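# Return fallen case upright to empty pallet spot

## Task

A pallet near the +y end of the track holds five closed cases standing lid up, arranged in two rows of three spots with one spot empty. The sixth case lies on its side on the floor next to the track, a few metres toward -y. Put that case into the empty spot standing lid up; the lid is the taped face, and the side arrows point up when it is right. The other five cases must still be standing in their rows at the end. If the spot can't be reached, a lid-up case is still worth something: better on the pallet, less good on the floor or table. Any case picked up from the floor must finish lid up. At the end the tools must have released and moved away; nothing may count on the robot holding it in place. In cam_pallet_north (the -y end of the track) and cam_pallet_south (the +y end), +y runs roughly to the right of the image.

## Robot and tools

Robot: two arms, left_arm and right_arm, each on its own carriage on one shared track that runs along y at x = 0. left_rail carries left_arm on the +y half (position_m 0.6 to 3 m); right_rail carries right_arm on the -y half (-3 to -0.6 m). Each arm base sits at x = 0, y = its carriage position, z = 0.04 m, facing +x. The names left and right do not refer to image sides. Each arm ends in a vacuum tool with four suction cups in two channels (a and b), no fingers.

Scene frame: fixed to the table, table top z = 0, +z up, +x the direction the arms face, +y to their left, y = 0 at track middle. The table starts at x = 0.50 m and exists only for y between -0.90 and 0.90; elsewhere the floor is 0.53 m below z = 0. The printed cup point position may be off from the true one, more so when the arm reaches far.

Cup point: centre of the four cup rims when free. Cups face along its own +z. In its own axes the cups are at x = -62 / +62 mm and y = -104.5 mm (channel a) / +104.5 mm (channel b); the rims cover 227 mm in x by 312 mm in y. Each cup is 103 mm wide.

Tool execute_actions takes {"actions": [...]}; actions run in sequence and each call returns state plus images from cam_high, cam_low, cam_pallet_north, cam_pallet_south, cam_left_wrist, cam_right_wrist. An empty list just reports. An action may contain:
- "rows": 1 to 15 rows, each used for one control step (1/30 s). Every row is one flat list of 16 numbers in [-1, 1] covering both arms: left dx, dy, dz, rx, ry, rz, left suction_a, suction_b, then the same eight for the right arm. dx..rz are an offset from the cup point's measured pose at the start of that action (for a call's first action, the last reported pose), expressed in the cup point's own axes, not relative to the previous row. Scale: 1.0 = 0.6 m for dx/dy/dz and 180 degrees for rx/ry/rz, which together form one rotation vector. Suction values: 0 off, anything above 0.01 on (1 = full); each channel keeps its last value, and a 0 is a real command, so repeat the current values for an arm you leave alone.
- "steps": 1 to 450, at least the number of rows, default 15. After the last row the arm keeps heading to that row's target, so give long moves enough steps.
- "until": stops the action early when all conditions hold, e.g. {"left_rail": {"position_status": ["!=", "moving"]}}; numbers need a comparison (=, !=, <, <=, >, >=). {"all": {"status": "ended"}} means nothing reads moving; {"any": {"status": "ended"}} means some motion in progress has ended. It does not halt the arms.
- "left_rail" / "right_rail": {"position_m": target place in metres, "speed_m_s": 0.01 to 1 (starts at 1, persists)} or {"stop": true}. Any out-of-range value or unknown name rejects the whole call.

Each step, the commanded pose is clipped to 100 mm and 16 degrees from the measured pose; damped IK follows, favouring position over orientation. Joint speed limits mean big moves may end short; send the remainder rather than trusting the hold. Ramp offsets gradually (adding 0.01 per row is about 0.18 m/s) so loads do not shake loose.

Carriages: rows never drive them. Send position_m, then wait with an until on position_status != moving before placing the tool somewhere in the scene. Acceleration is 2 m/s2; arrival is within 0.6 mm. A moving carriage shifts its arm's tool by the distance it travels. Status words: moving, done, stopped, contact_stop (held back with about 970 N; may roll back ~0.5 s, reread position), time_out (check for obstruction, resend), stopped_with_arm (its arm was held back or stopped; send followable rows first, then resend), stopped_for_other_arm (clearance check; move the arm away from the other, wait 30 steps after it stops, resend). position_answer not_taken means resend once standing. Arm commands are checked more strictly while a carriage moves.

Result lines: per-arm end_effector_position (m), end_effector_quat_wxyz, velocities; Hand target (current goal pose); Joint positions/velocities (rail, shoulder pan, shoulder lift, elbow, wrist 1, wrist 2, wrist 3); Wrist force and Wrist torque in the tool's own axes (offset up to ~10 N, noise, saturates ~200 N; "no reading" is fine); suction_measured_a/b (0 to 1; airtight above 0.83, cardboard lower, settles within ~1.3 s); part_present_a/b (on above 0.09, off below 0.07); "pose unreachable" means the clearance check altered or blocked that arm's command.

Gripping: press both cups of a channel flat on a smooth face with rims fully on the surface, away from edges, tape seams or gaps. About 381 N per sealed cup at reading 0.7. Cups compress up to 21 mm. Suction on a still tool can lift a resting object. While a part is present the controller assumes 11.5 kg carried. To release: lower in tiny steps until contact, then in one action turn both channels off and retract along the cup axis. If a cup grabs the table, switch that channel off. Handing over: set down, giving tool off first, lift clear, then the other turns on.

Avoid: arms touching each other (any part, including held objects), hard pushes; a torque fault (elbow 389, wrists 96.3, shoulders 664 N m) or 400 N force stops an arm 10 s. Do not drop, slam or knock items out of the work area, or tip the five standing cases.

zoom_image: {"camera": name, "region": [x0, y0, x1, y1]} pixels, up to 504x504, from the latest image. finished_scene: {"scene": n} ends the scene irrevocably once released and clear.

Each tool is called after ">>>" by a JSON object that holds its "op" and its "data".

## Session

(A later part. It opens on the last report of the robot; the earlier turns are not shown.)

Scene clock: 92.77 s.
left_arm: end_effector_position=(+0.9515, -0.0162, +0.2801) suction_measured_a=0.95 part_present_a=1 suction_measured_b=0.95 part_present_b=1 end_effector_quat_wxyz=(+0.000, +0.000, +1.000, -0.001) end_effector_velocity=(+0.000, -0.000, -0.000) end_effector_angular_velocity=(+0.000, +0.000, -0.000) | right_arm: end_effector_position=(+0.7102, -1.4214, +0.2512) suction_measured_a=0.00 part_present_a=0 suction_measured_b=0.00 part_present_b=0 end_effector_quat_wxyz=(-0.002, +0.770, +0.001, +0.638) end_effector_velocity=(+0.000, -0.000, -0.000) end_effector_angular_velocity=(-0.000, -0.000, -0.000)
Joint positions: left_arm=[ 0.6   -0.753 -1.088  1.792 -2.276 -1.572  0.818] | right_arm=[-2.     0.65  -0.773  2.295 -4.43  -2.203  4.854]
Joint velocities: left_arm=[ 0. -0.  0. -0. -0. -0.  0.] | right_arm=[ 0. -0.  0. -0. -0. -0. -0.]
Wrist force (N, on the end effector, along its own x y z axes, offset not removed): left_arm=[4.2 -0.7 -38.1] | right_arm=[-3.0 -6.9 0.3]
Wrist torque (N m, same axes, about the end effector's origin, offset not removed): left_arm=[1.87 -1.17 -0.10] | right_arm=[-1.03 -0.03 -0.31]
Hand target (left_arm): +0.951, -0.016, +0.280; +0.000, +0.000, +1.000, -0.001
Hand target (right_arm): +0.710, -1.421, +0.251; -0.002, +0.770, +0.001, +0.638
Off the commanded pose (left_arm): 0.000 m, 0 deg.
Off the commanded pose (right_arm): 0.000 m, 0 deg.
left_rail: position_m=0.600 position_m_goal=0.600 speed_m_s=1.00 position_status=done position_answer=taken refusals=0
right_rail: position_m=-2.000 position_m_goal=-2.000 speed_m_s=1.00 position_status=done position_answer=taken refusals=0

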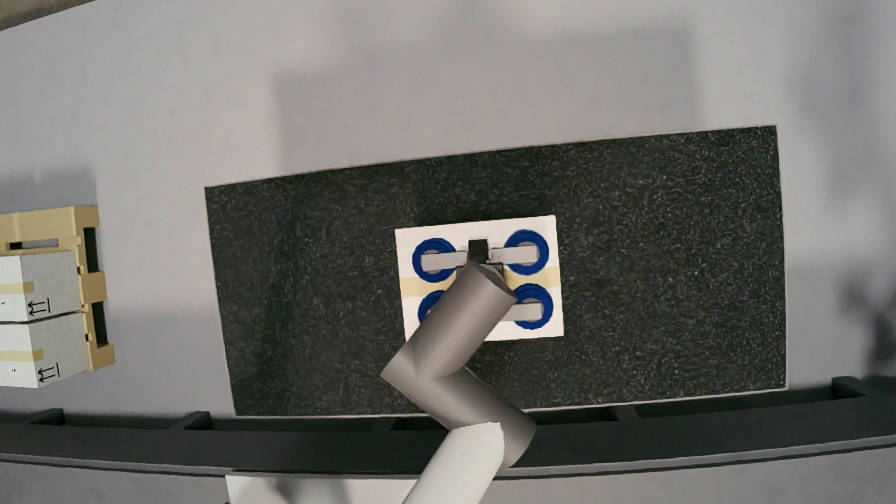

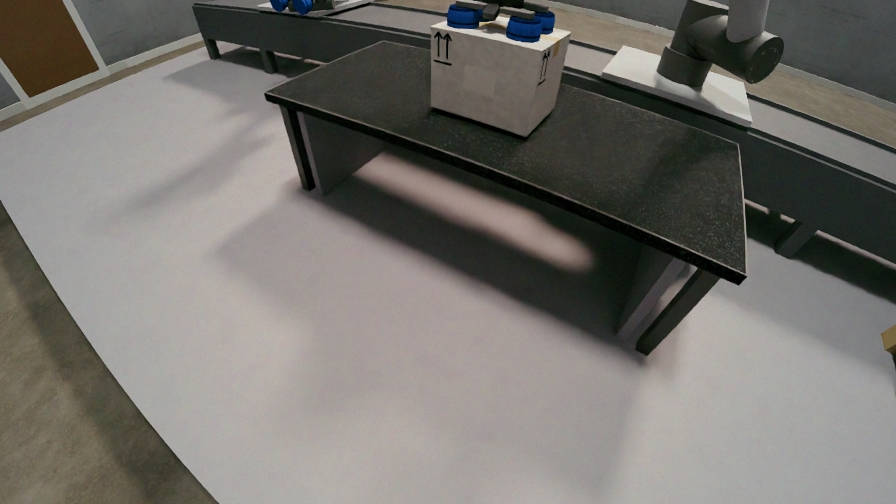

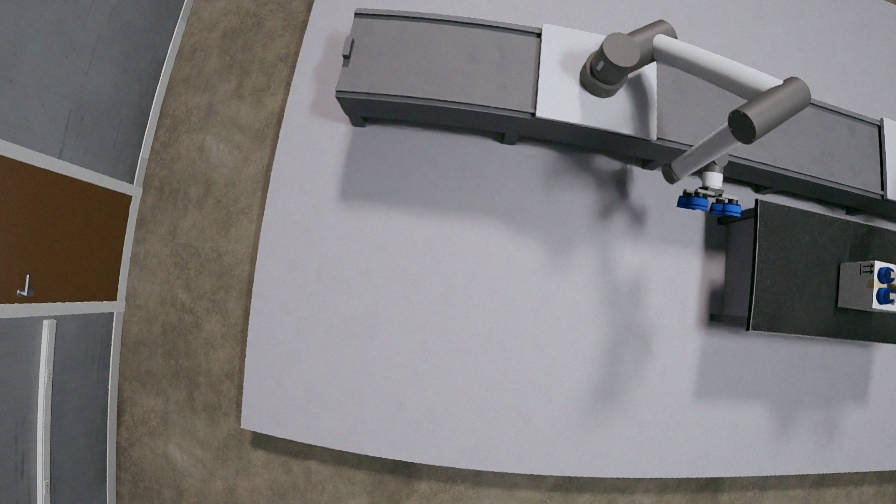

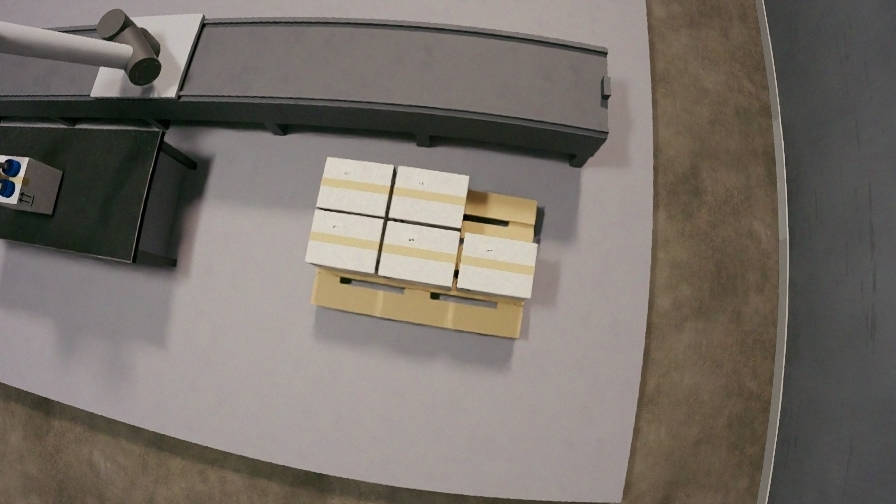

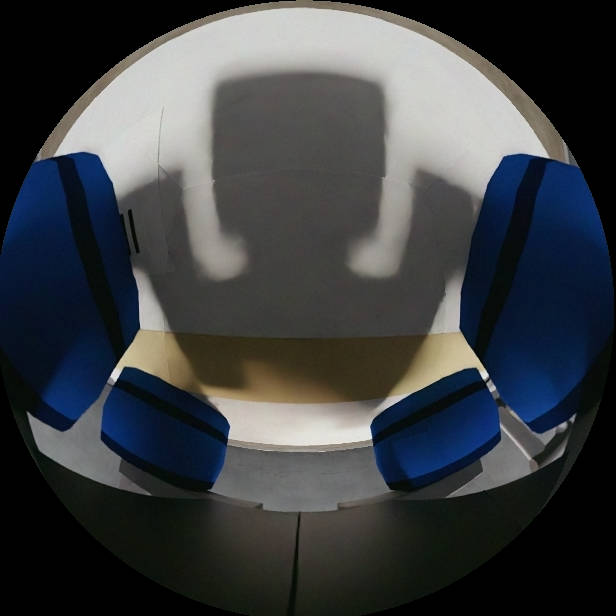

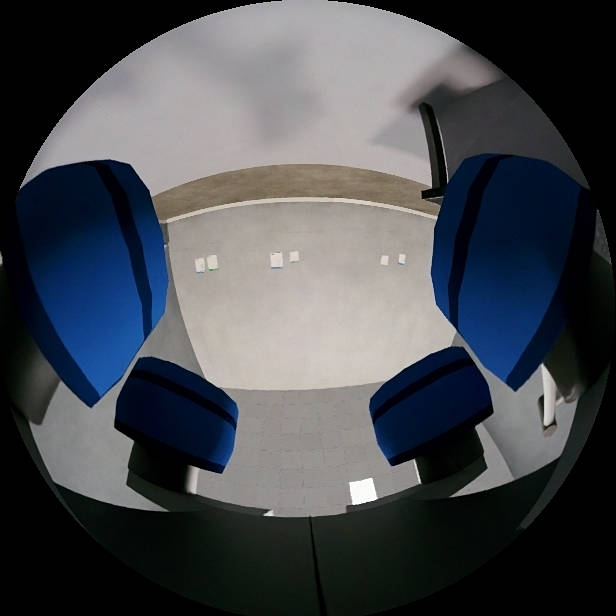

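>>> {"op": "execute_actions", "data": {"actions": [{"rows":[[0,0,-0.02,0,0,0,1,1,0,0,0,0,0,0,0,0],[0,0,-0.06,0,0,0,1,1,0,0,0,0,0,0,0,0],[0,0,-0.12,0,0,0,1,1,0,0,0,0,0,0,0,0],[0,0.1,-0.2,0,0,0,1,1,0,0,0,0,0,0,0,0],[0.1,0.3,-0.2,0,0,0,1,1,0,0,0,0,0,0,0,0],[0.2,0.6,-0.2,0,0,0,1,1,0,0,0,0,0,0,0,0],[0.385,1,-0.2,0,0,0,1,1,0,0,0,0,0,0,0,0]],"steps":75},{"left_rail":{"position_m":3.0,"speed_m_s":0.6},"steps":250,"until":{"left_rail":{"position_status":["!=","moving"]}}},{"rows":[[0,0.03,0.1,0,0,0,1,1,0,0,0,0,0,0,0,0],[0,0.07,0.25,0,0,0,1,1,0,0,0,0,0,0,0,0],[0,0.07,0.4,0,0,0,1,1,0,0,0,0,0,0,0,0],[0,0.07,0.55,0,0,0,1,1,0,0,0,0,0,0,0,0]],"steps":70}]}}

>>> {"op": "zoom_image", "data": {"camera": "cam_pallet_south", "region": [340,100,620,320]}}

Scene clock: 110.13 s.
left_arm: end_effector_position=(+0.7216, +3.0260, +0.0694) suction_measured_a=0.95 part_present_a=1 suction_measured_b=0.95 part_present_b=1 end_effector_quat_wxyz=(+0.001, +0.000, +1.000, -0.001) end_effector_velocity=(-0.000, +0.000, -0.000) end_effector_angular_velocity=(+0.000, +0.000, -0.000) | right_arm: end_effector_position=(+0.7102, -1.4214, +0.2512) suction_measured_a=0.00 part_present_a=0 suction_measured_b=0.00 part_present_b=0 end_effector_quat_wxyz=(-0.002, +0.770, +0.001, +0.638) end_effector_velocity=(+0.000, -0.000, +0.000) end_effector_angular_velocity=(+0.000, -0.000, -0.000)
Joint positions: left_arm=[ 3.    -0.246 -1.15   2.469 -2.892 -1.572  1.325] | right_arm=[-2.     0.65  -0.773  2.295 -4.43  -2.203  4.854]
Joint velocities: left_arm=[ 0.  0.  0. -0. -0. -0.  0.] | right_arm=[ 0. -0. -0.  0. -0.  0. -0.]
Wrist force (N, on the end effector, along its own x y z axes, offset not removed): left_arm=[2.5 -3.7 -38.2] | right_arm=[-6.4 -4.6 1.1]
Wrist torque (N m, same axes, about the end effector's origin, offset not removed): left_arm=[1.39 -0.95 -0.06] | right_arm=[-0.48 0.36 -0.05]
Hand target (left_arm): +0.722, +3.026, +0.069; +0.001, +0.000, +1.000, -0.001
Hand target (right_arm): +0.710, -1.421, +0.251; -0.002, +0.770, +0.001, +0.638
Off the commanded pose (left_arm): 0.000 m, 0 deg.
Off the commanded pose (right_arm): 0.000 m, 0 deg.
left_rail: position_m=3.000 position_m_goal=3.000 speed_m_s=0.60 position_status=done position_answer=taken refusals=0
right_rail: position_m=-2.000 position_m_goal=-2.000 speed_m_s=1.00 position_status=done position_answer=taken refusals=0

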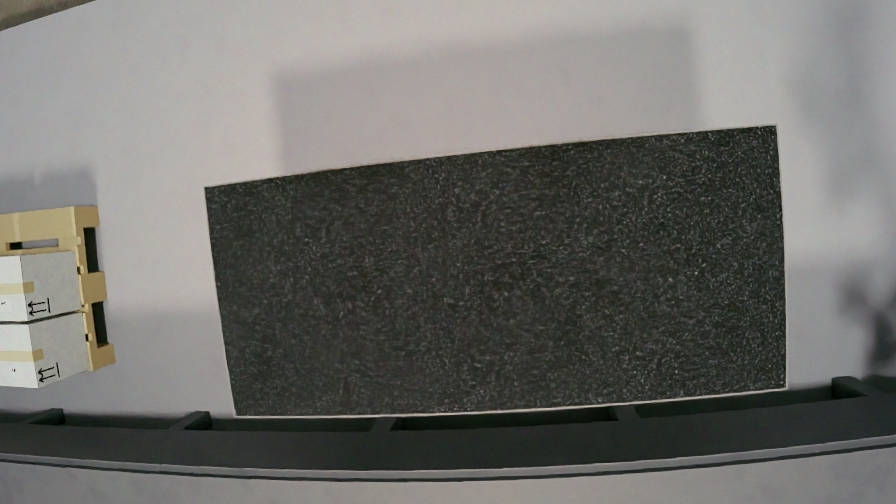

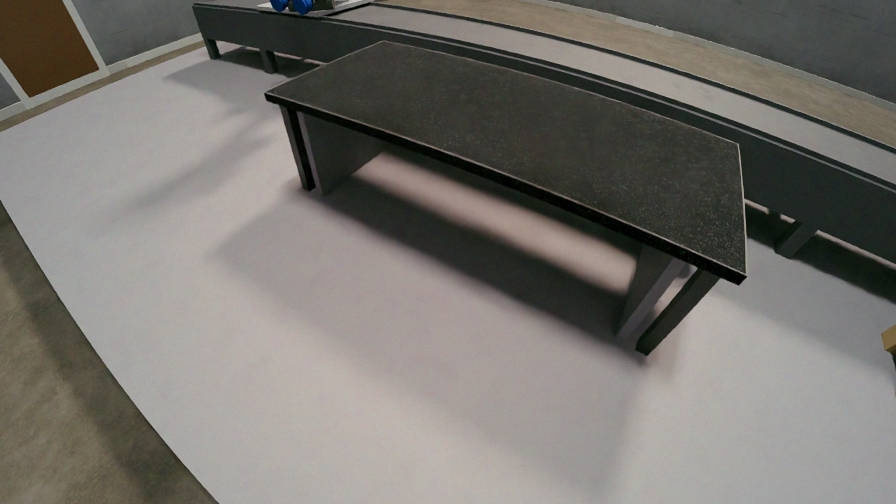

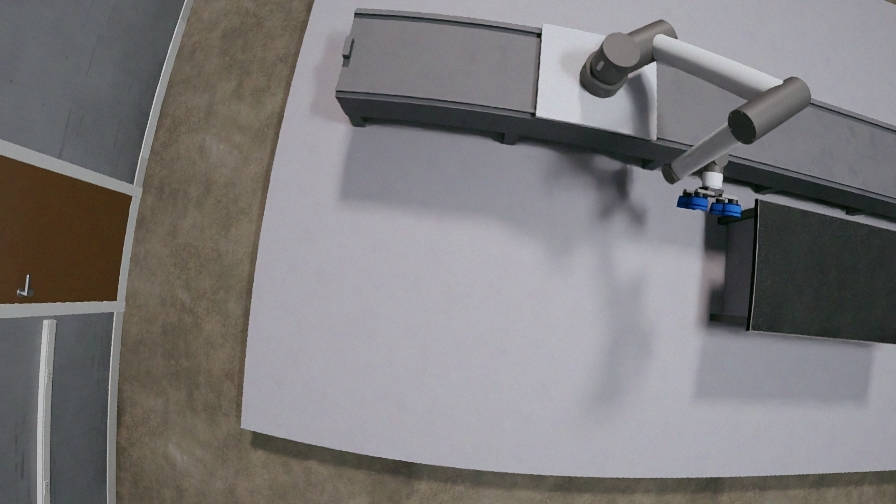

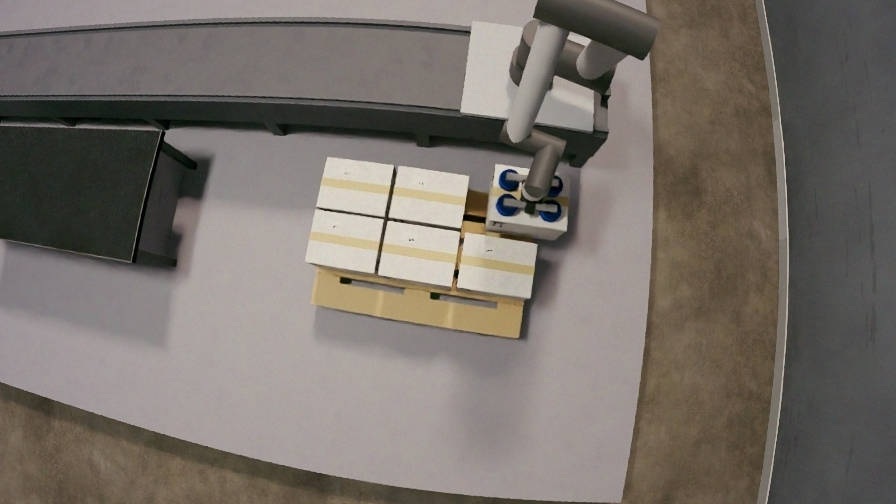

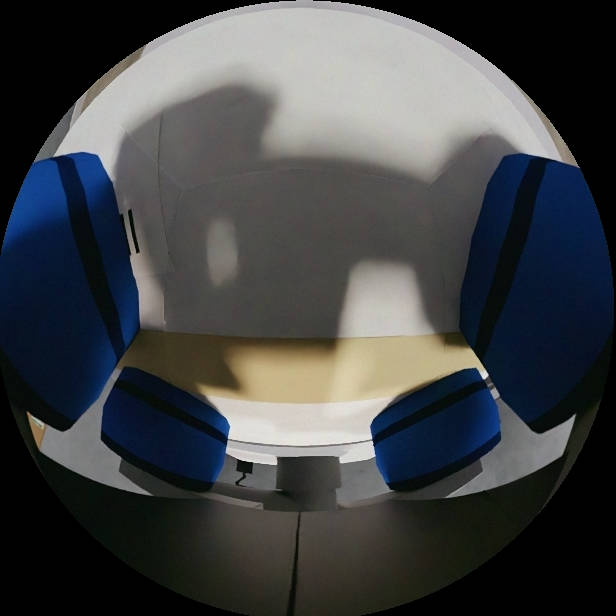

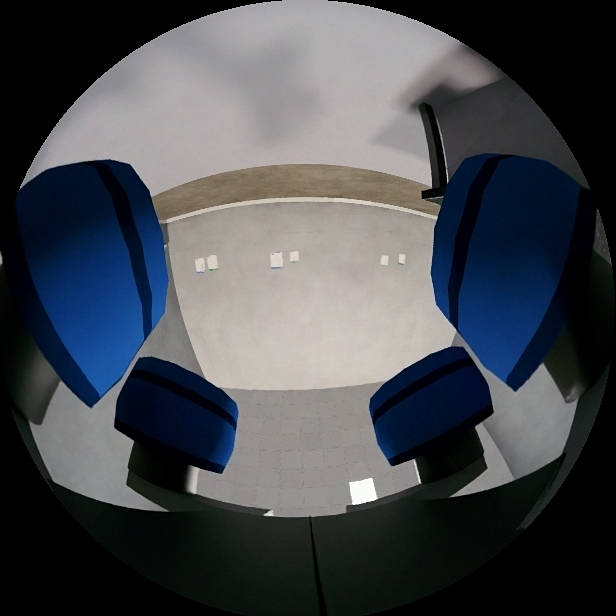

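Region (340, 100, 620, 320) of cam_pallet_south's 896x504 image, scaled by 1.800, with more detail than that image has; it fills the top 396 rows of this view, and the rest is white.

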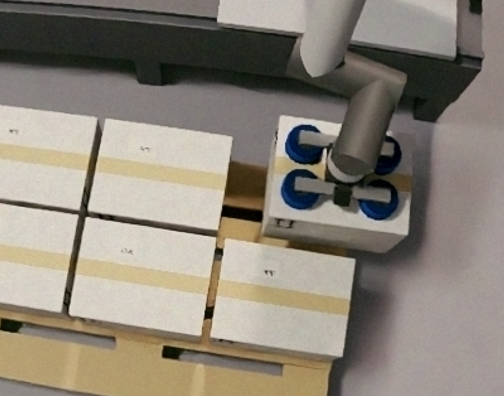

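>>> {"op": "execute_actions", "data": {"actions": [{"rows":[[0,0,0.08,0,0,0,1,1,0,0,0,0,0,0,0,0],[0,0,0.17,0,0,0,1,1,0,0,0,0,0,0,0,0],[0,0,0.26,0,0,0,1,1,0,0,0,0,0,0,0,0]],"steps":45}]}}

>>> {"op": "zoom_image", "data": {"camera": "cam_pallet_south", "region": [340,100,620,320]}}

Scene clock: 115.67 s.
left_arm: end_effector_position=(+0.7218, +3.0260, -0.0867) suction_measured_a=0.95 part_present_a=1 suction_measured_b=0.95 part_present_b=1 end_effector_quat_wxyz=(+0.001, +0.000, +1.000, -0.001) end_effector_velocity=(-0.000, +0.000, -0.000) end_effector_angular_velocity=(+0.000, +0.000, -0.000) | right_arm: end_effector_position=(+0.7102, -1.4214, +0.2512) suction_measured_a=0.00 part_present_a=0 suction_measured_b=0.00 part_present_b=0 end_effector_quat_wxyz=(-0.002, +0.770, +0.001, +0.638) end_effector_velocity=(-0.000, +0.000, +0.000) end_effector_angular_velocity=(+0.000, -0.000, -0.000)
Joint positions: left_arm=[ 3.    -0.246 -0.86   2.47  -3.183 -1.572  1.325] | right_arm=[-2.     0.65  -0.773  2.295 -4.43  -2.203  4.854]
Joint velocities: left_arm=[ 0.  0.  0. -0. -0.  0.  0.] | right_arm=[ 0.  0. -0.  0.  0. -0.  0.]
Wrist force (N, on the end effector, along its own x y z axes, offset not removed): left_arm=[1.9 -2.0 -39.6] | right_arm=[-5.1 -7.8 1.2]
Wrist torque (N m, same axes, about the end effector's origin, offset not removed): left_arm=[1.62 -0.83 -0.07] | right_arm=[-0.99 0.39 -0.18]
Hand target (left_arm): +0.722, +3.026, -0.087; +0.001, +0.000, +1.000, -0.001
Hand target (right_arm): +0.710, -1.421, +0.251; -0.002, +0.770, +0.001, +0.638
Off the commanded pose (left_arm): 0.000 m, 0 deg.
Off the commanded pose (right_arm): 0.000 m, 0 deg.
left_rail: position_m=3.000 position_m_goal=3.000 speed_m_s=0.60 position_status=done position_answer=taken refusals=0
right_rail: position_m=-2.000 position_m_goal=-2.000 speed_m_s=1.00 position_status=done position_answer=taken refusals=0

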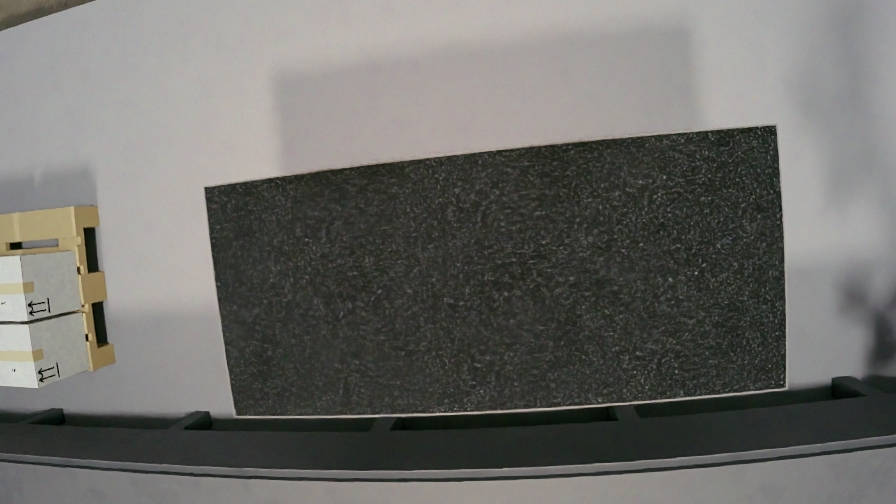

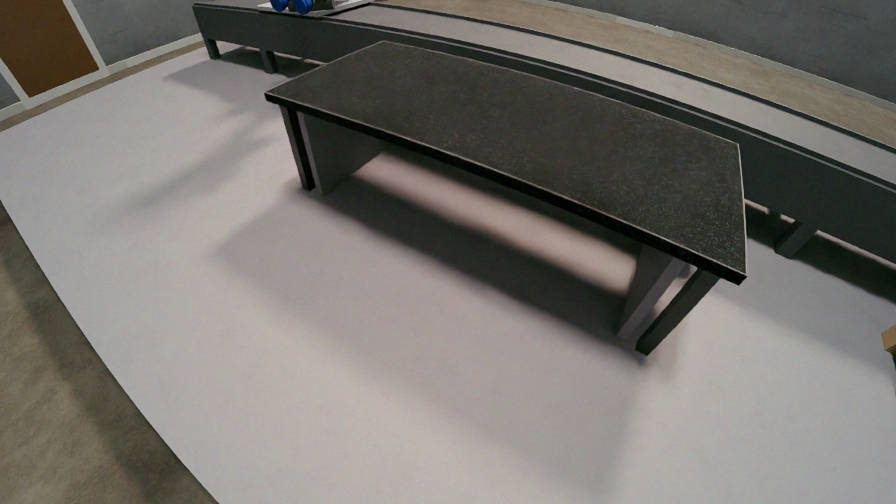

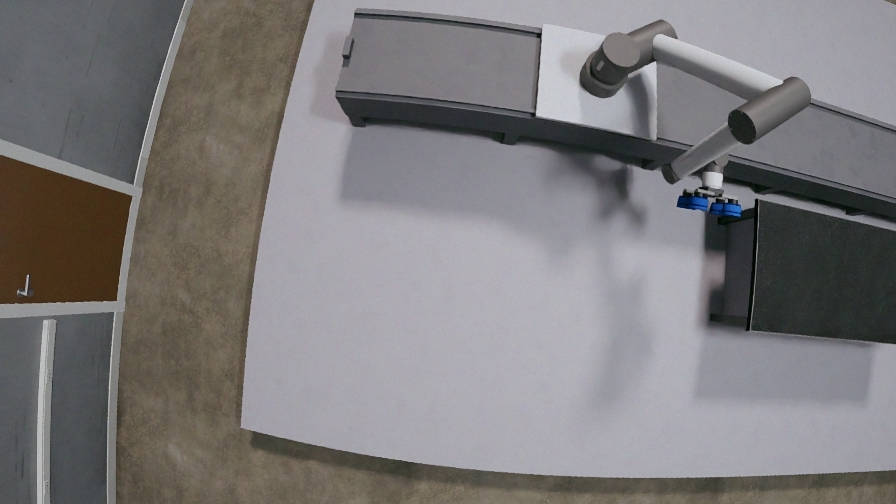

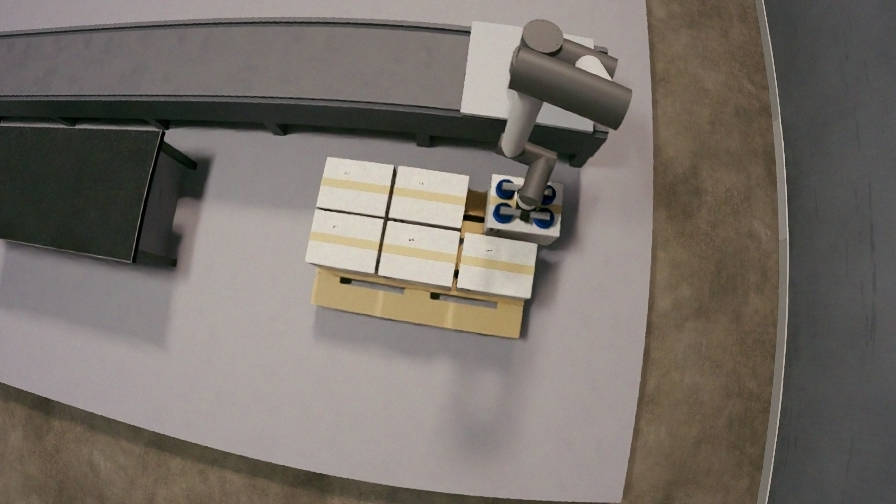

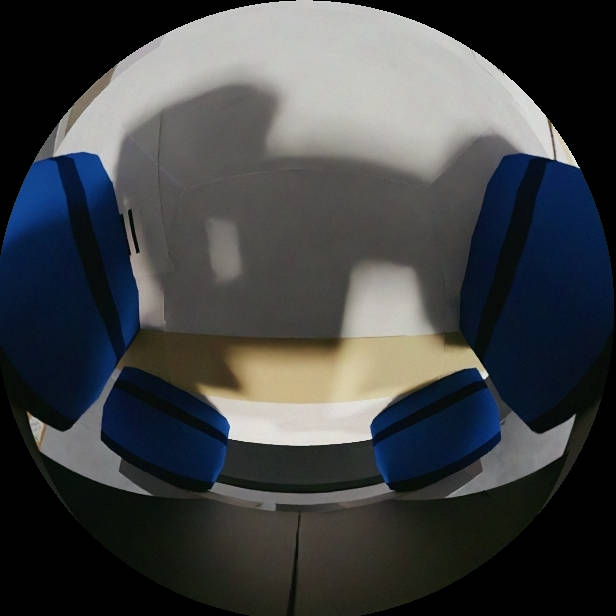

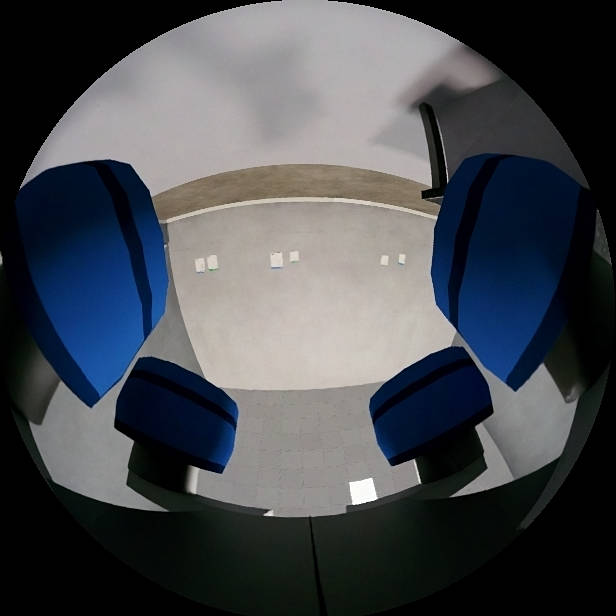

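Region (340, 100, 620, 320) of cam_pallet_south's 896x504 image, scaled by 1.800, with more detail than that image has; it fills the top 396 rows of this view, and the rest is white.

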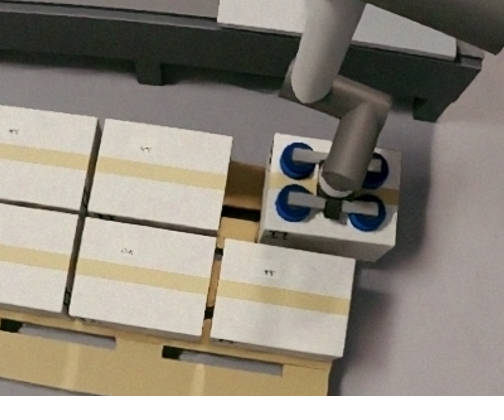

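>>> {"op": "execute_actions", "data": {"actions": [{"rows":[[0,-0.05,0,0,0,0,1,1,0,0,0,0,0,0,0,0],[0,-0.1,0,0,0,0,1,1,0,0,0,0,0,0,0,0],[0,-0.14,0,0,0,0,1,1,0,0,0,0,0,0,0,0]],"steps":35},{"rows":[[0,0,0.03,0,0,0,1,1,0,0,0,0,0,0,0,0]],"steps":20}]}}

>>> {"op": "zoom_image", "data": {"camera": "cam_pallet_south", "region": [340,100,620,320]}}

Scene clock: 124.77 s.
left_arm: end_effector_position=(+0.7217, +2.9419, -0.1046) suction_measured_a=0.95 part_present_a=1 suction_measured_b=0.95 part_present_b=1 end_effector_quat_wxyz=(+0.001, +0.000, +1.000, -0.001) end_effector_velocity=(-0.000, -0.000, -0.001) end_effector_angular_velocity=(-0.000, +0.000, -0.000) | right_arm: end_effector_position=(+0.7102, -1.4214, +0.2512) suction_measured_a=0.00 part_present_a=0 suction_measured_b=0.00 part_present_b=0 end_effector_quat_wxyz=(-0.002, +0.770, +0.001, +0.638) end_effector_velocity=(+0.000, -0.000, +0.000) end_effector_angular_velocity=(+0.000, -0.000, -0.000)
Joint positions: left_arm=[ 3.    -0.361 -0.827  2.463 -3.209 -1.572  1.21 ] | right_arm=[-2.     0.65  -0.773  2.295 -4.43  -2.203  4.854]
Joint velocities: left_arm=[ 0.     0.     0.002 -0.    -0.001 -0.     0.   ] | right_arm=[ 0. -0. -0.  0. -0.  0.  0.]
Wrist force (N, on the end effector, along its own x y z axes, offset not removed): left_arm=[1.2 -1.5 -37.4] | right_arm=[-5.1 -10.7 -2.5]
Wrist torque (N m, same axes, about the end effector's origin, offset not removed): left_arm=[1.73 -0.77 -0.08] | right_arm=[-1.41 0.37 -0.14]
Hand target (left_arm): +0.722, +2.942, -0.105; +0.001, +0.000, +1.000, -0.001
Hand target (right_arm): +0.710, -1.421, +0.251; -0.002, +0.770, +0.001, +0.638
Off the commanded pose (left_arm): 0.000 m, 0 deg.
Off the commanded pose (right_arm): 0.000 m, 0 deg.
left_rail: position_m=3.000 position_m_goal=3.000 speed_m_s=0.60 position_status=done position_answer=taken refusals=0
right_rail: position_m=-2.000 position_m_goal=-2.000 speed_m_s=1.00 position_status=done position_answer=taken refusals=0

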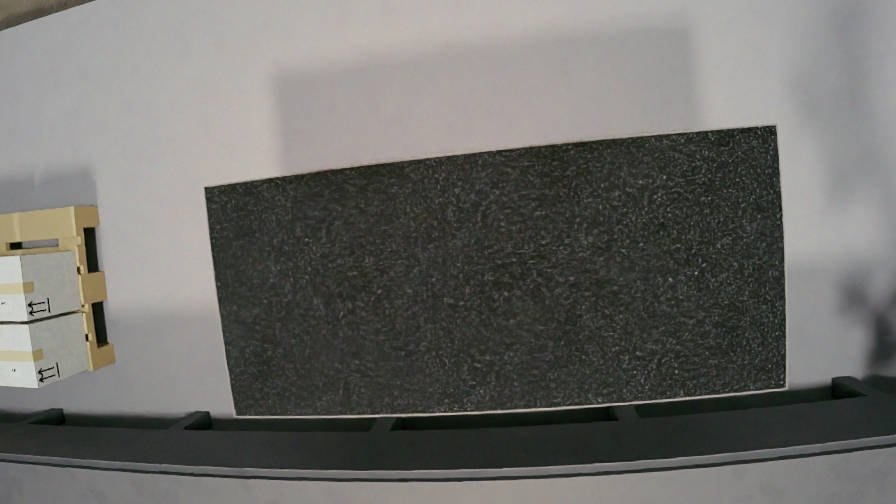

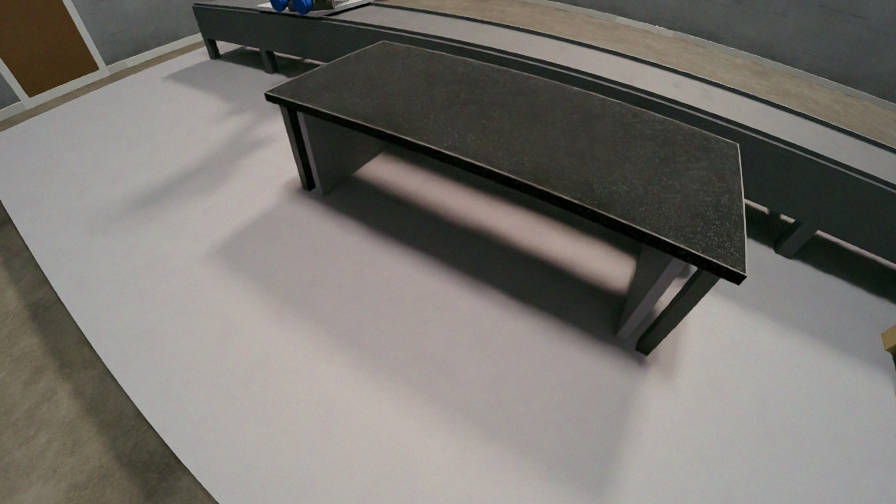

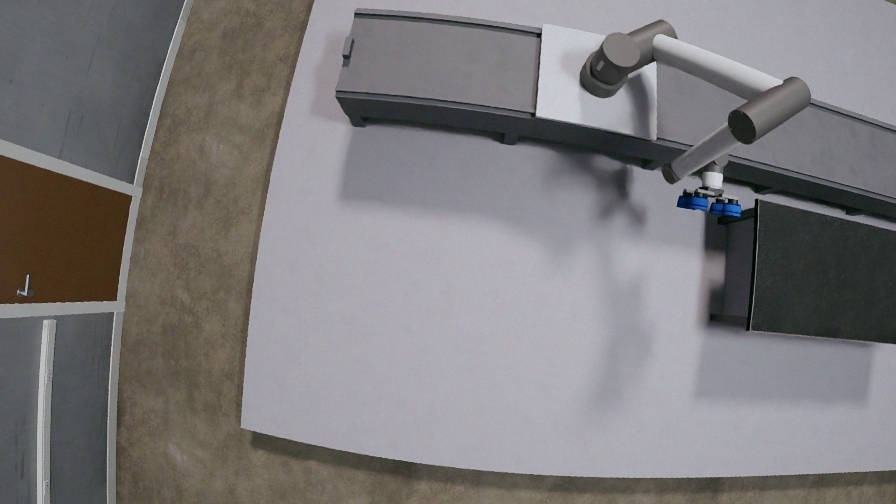

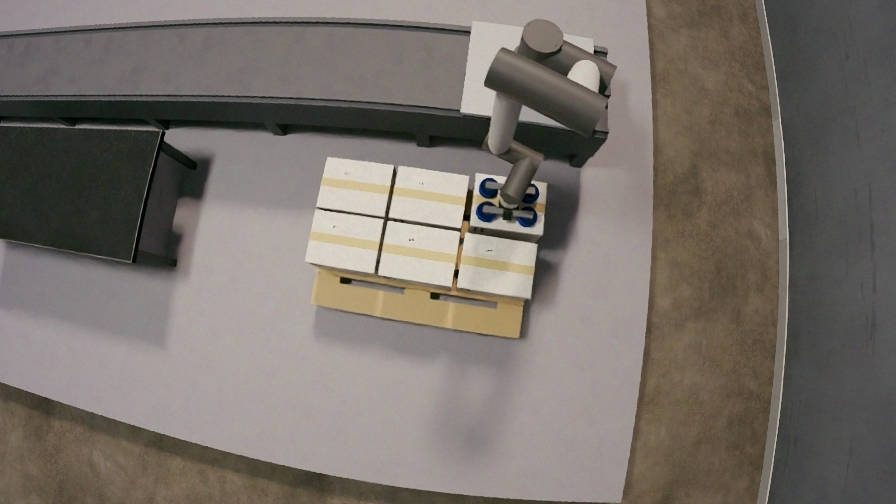

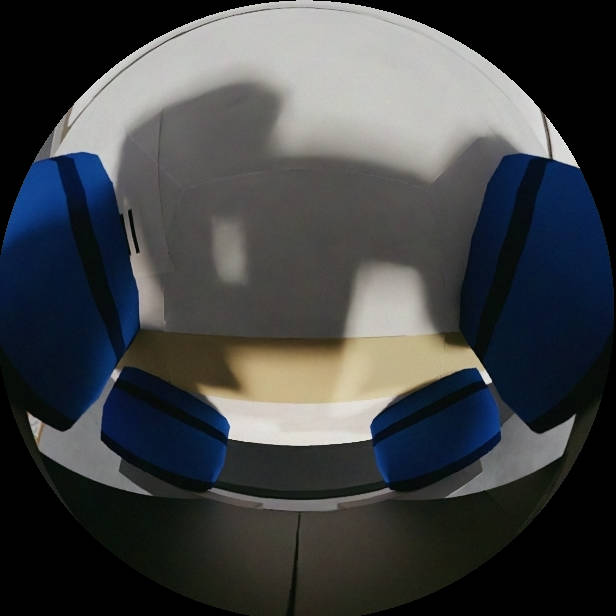

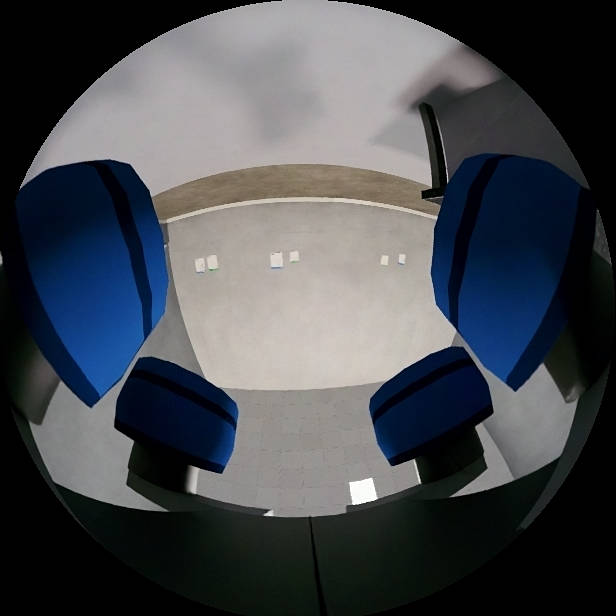

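Region (340, 100, 620, 320) of cam_pallet_south's 896x504 image, scaled by 1.800, with more detail than that image has; it fills the top 396 rows of this view, and the rest is white.

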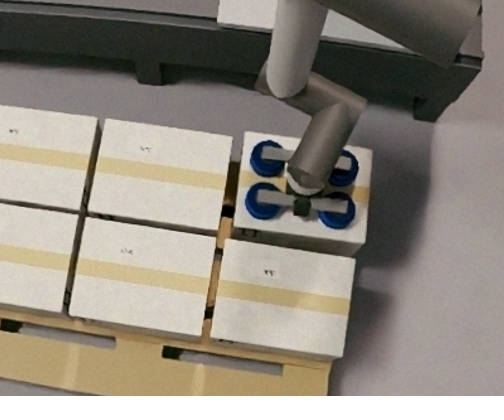

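>>> {"op": "execute_actions", "data": {"actions": [{"rows":[[-0.02,0,0.01,0,0,0,1,1,0,0,0,0,0,0,0,0]],"steps":20},{"rows":[[0,0,0.014,0,0,0,1,1,0,0,0,0,0,0,0,0]],"steps":20},{"rows":[[0,0,-0.02,0,0,0,0,0,0,0,0,0,0,0,0,0]],"steps":20},{"rows":[[0,0,-0.5,0,0,0,0,0,0,0,0,0,0,0,0,0]],"steps":50}]}}

Scene clock: 132.97 s.
left_arm: end_effector_position=(+0.7332, +2.9421, +0.1931) suction_measured_a=0.00 part_present_a=0 suction_measured_b=0.00 part_present_b=0 end_effector_quat_wxyz=(+0.001, +0.000, +1.000, -0.001) end_effector_velocity=(+0.000, -0.000, +0.000) end_effector_angular_velocity=(-0.000, -0.000, -0.000) | right_arm: end_effector_position=(+0.7102, -1.4214, +0.2512) suction_measured_a=0.00 part_present_a=0 suction_measured_b=0.00 part_present_b=0 end_effector_quat_wxyz=(-0.002, +0.770, +0.001, +0.638) end_effector_velocity=(+0.000, -0.000, +0.000) end_effector_angular_velocity=(-0.000, -0.000, -0.000)
Joint positions: left_arm=[ 3.    -0.355 -1.347  2.407 -2.632 -1.572  1.216] | right_arm=[-2.     0.65  -0.773  2.295 -4.43  -2.203  4.854]
Joint velocities: left_arm=[ 0. -0. -0. -0.  0. -0. -0.] | right_arm=[ 0. -0. -0.  0. -0.  0. -0.]
Wrist force (N, on the end effector, along its own x y z axes, offset not removed): left_arm=[1.5 -1.3 -1.8] | right_arm=[-4.7 -5.9 -4.4]
Wrist torque (N m, same axes, about the end effector's origin, offset not removed): left_arm=[-0.52 -0.24 -0.05] | right_arm=[-0.90 0.42 -0.29]
Hand target (left_arm): +0.733, +2.942, +0.193; +0.001, +0.000, +1.000, -0.001
Hand target (right_arm): +0.710, -1.421, +0.251; -0.002, +0.770, +0.001, +0.638
Off the commanded pose (left_arm): 0.000 m, 0 deg.
Off the commanded pose (right_arm): 0.000 m, 0 deg.
left_rail: position_m=3.000 position_m_goal=3.000 speed_m_s=0.60 position_status=done position_answer=taken refusals=0
right_rail: position_m=-2.000 position_m_goal=-2.000 speed_m_s=1.00 position_status=done position_answer=taken refusals=0

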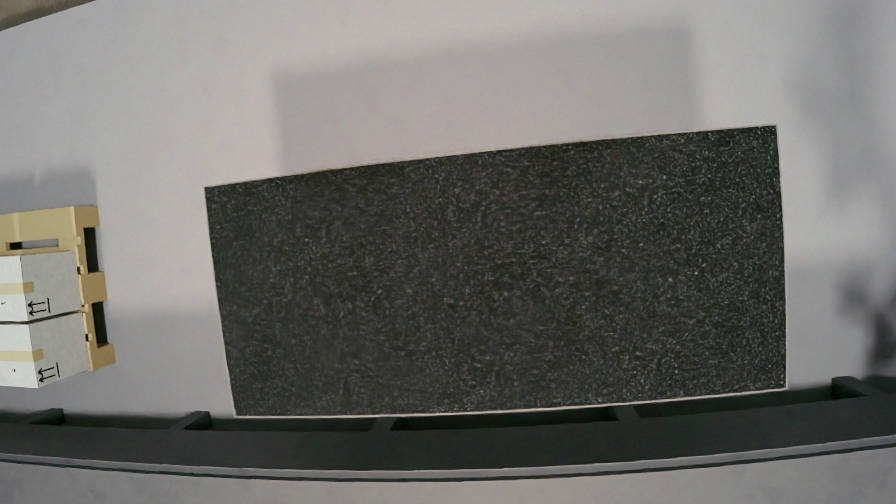

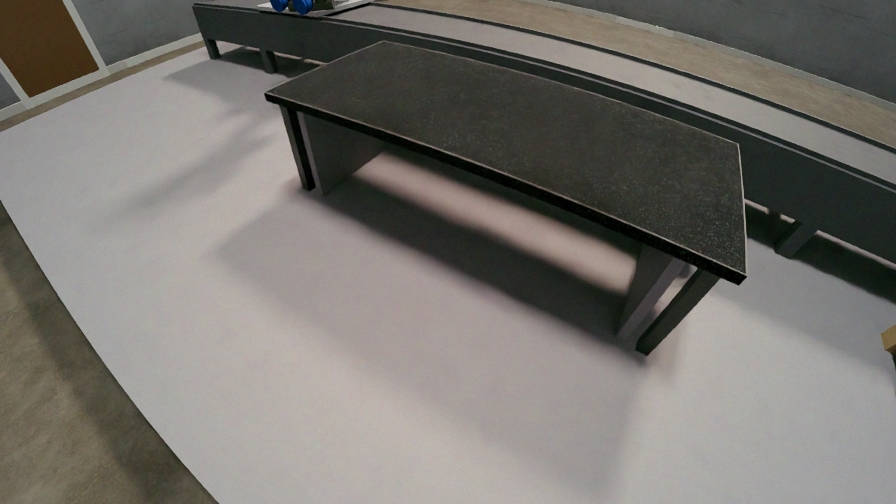

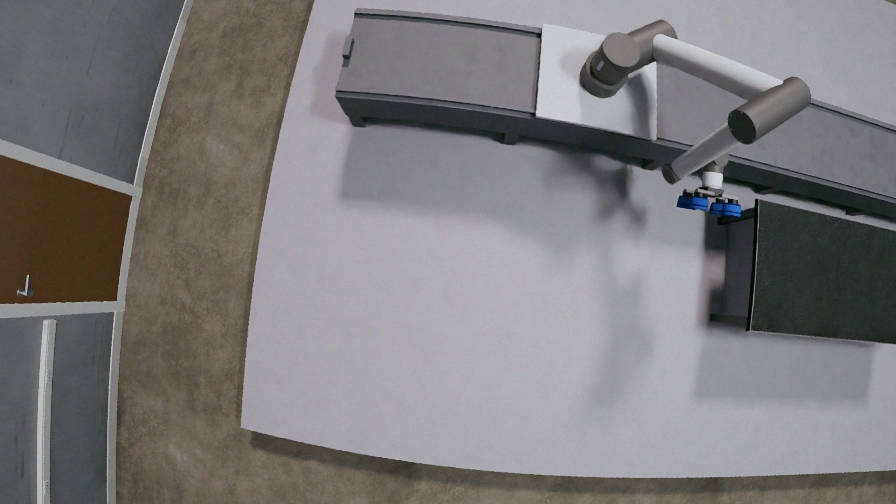

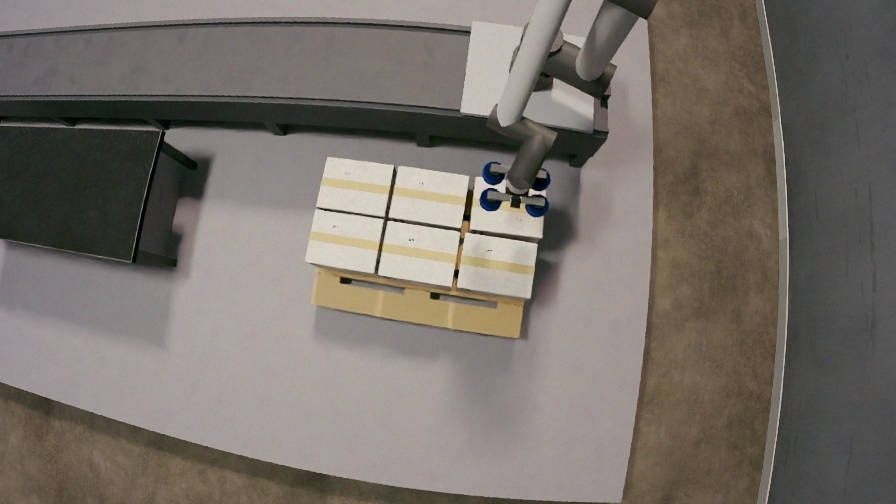

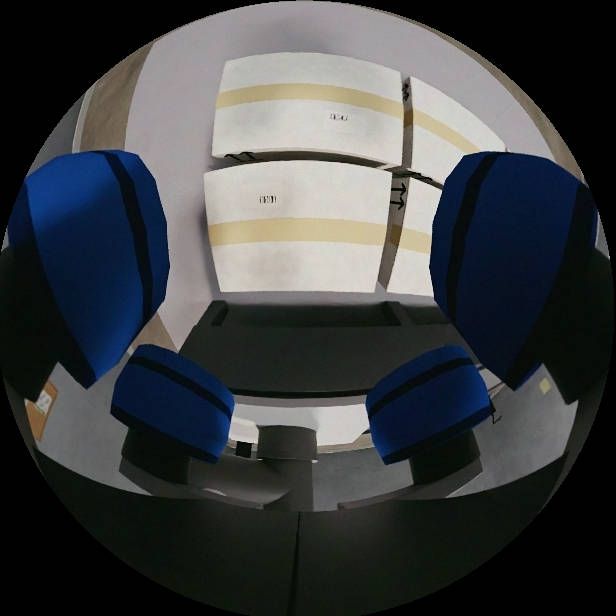

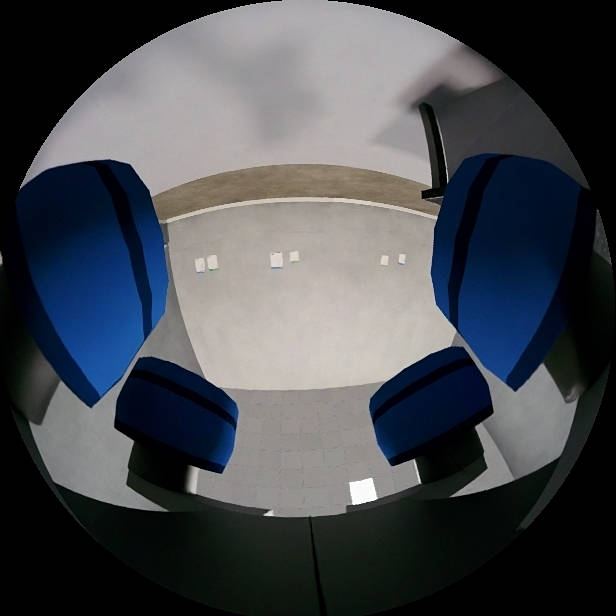

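>>> {"op": "finished_scene", "data": {"scene": 2}}

The scene is finished: the task was done.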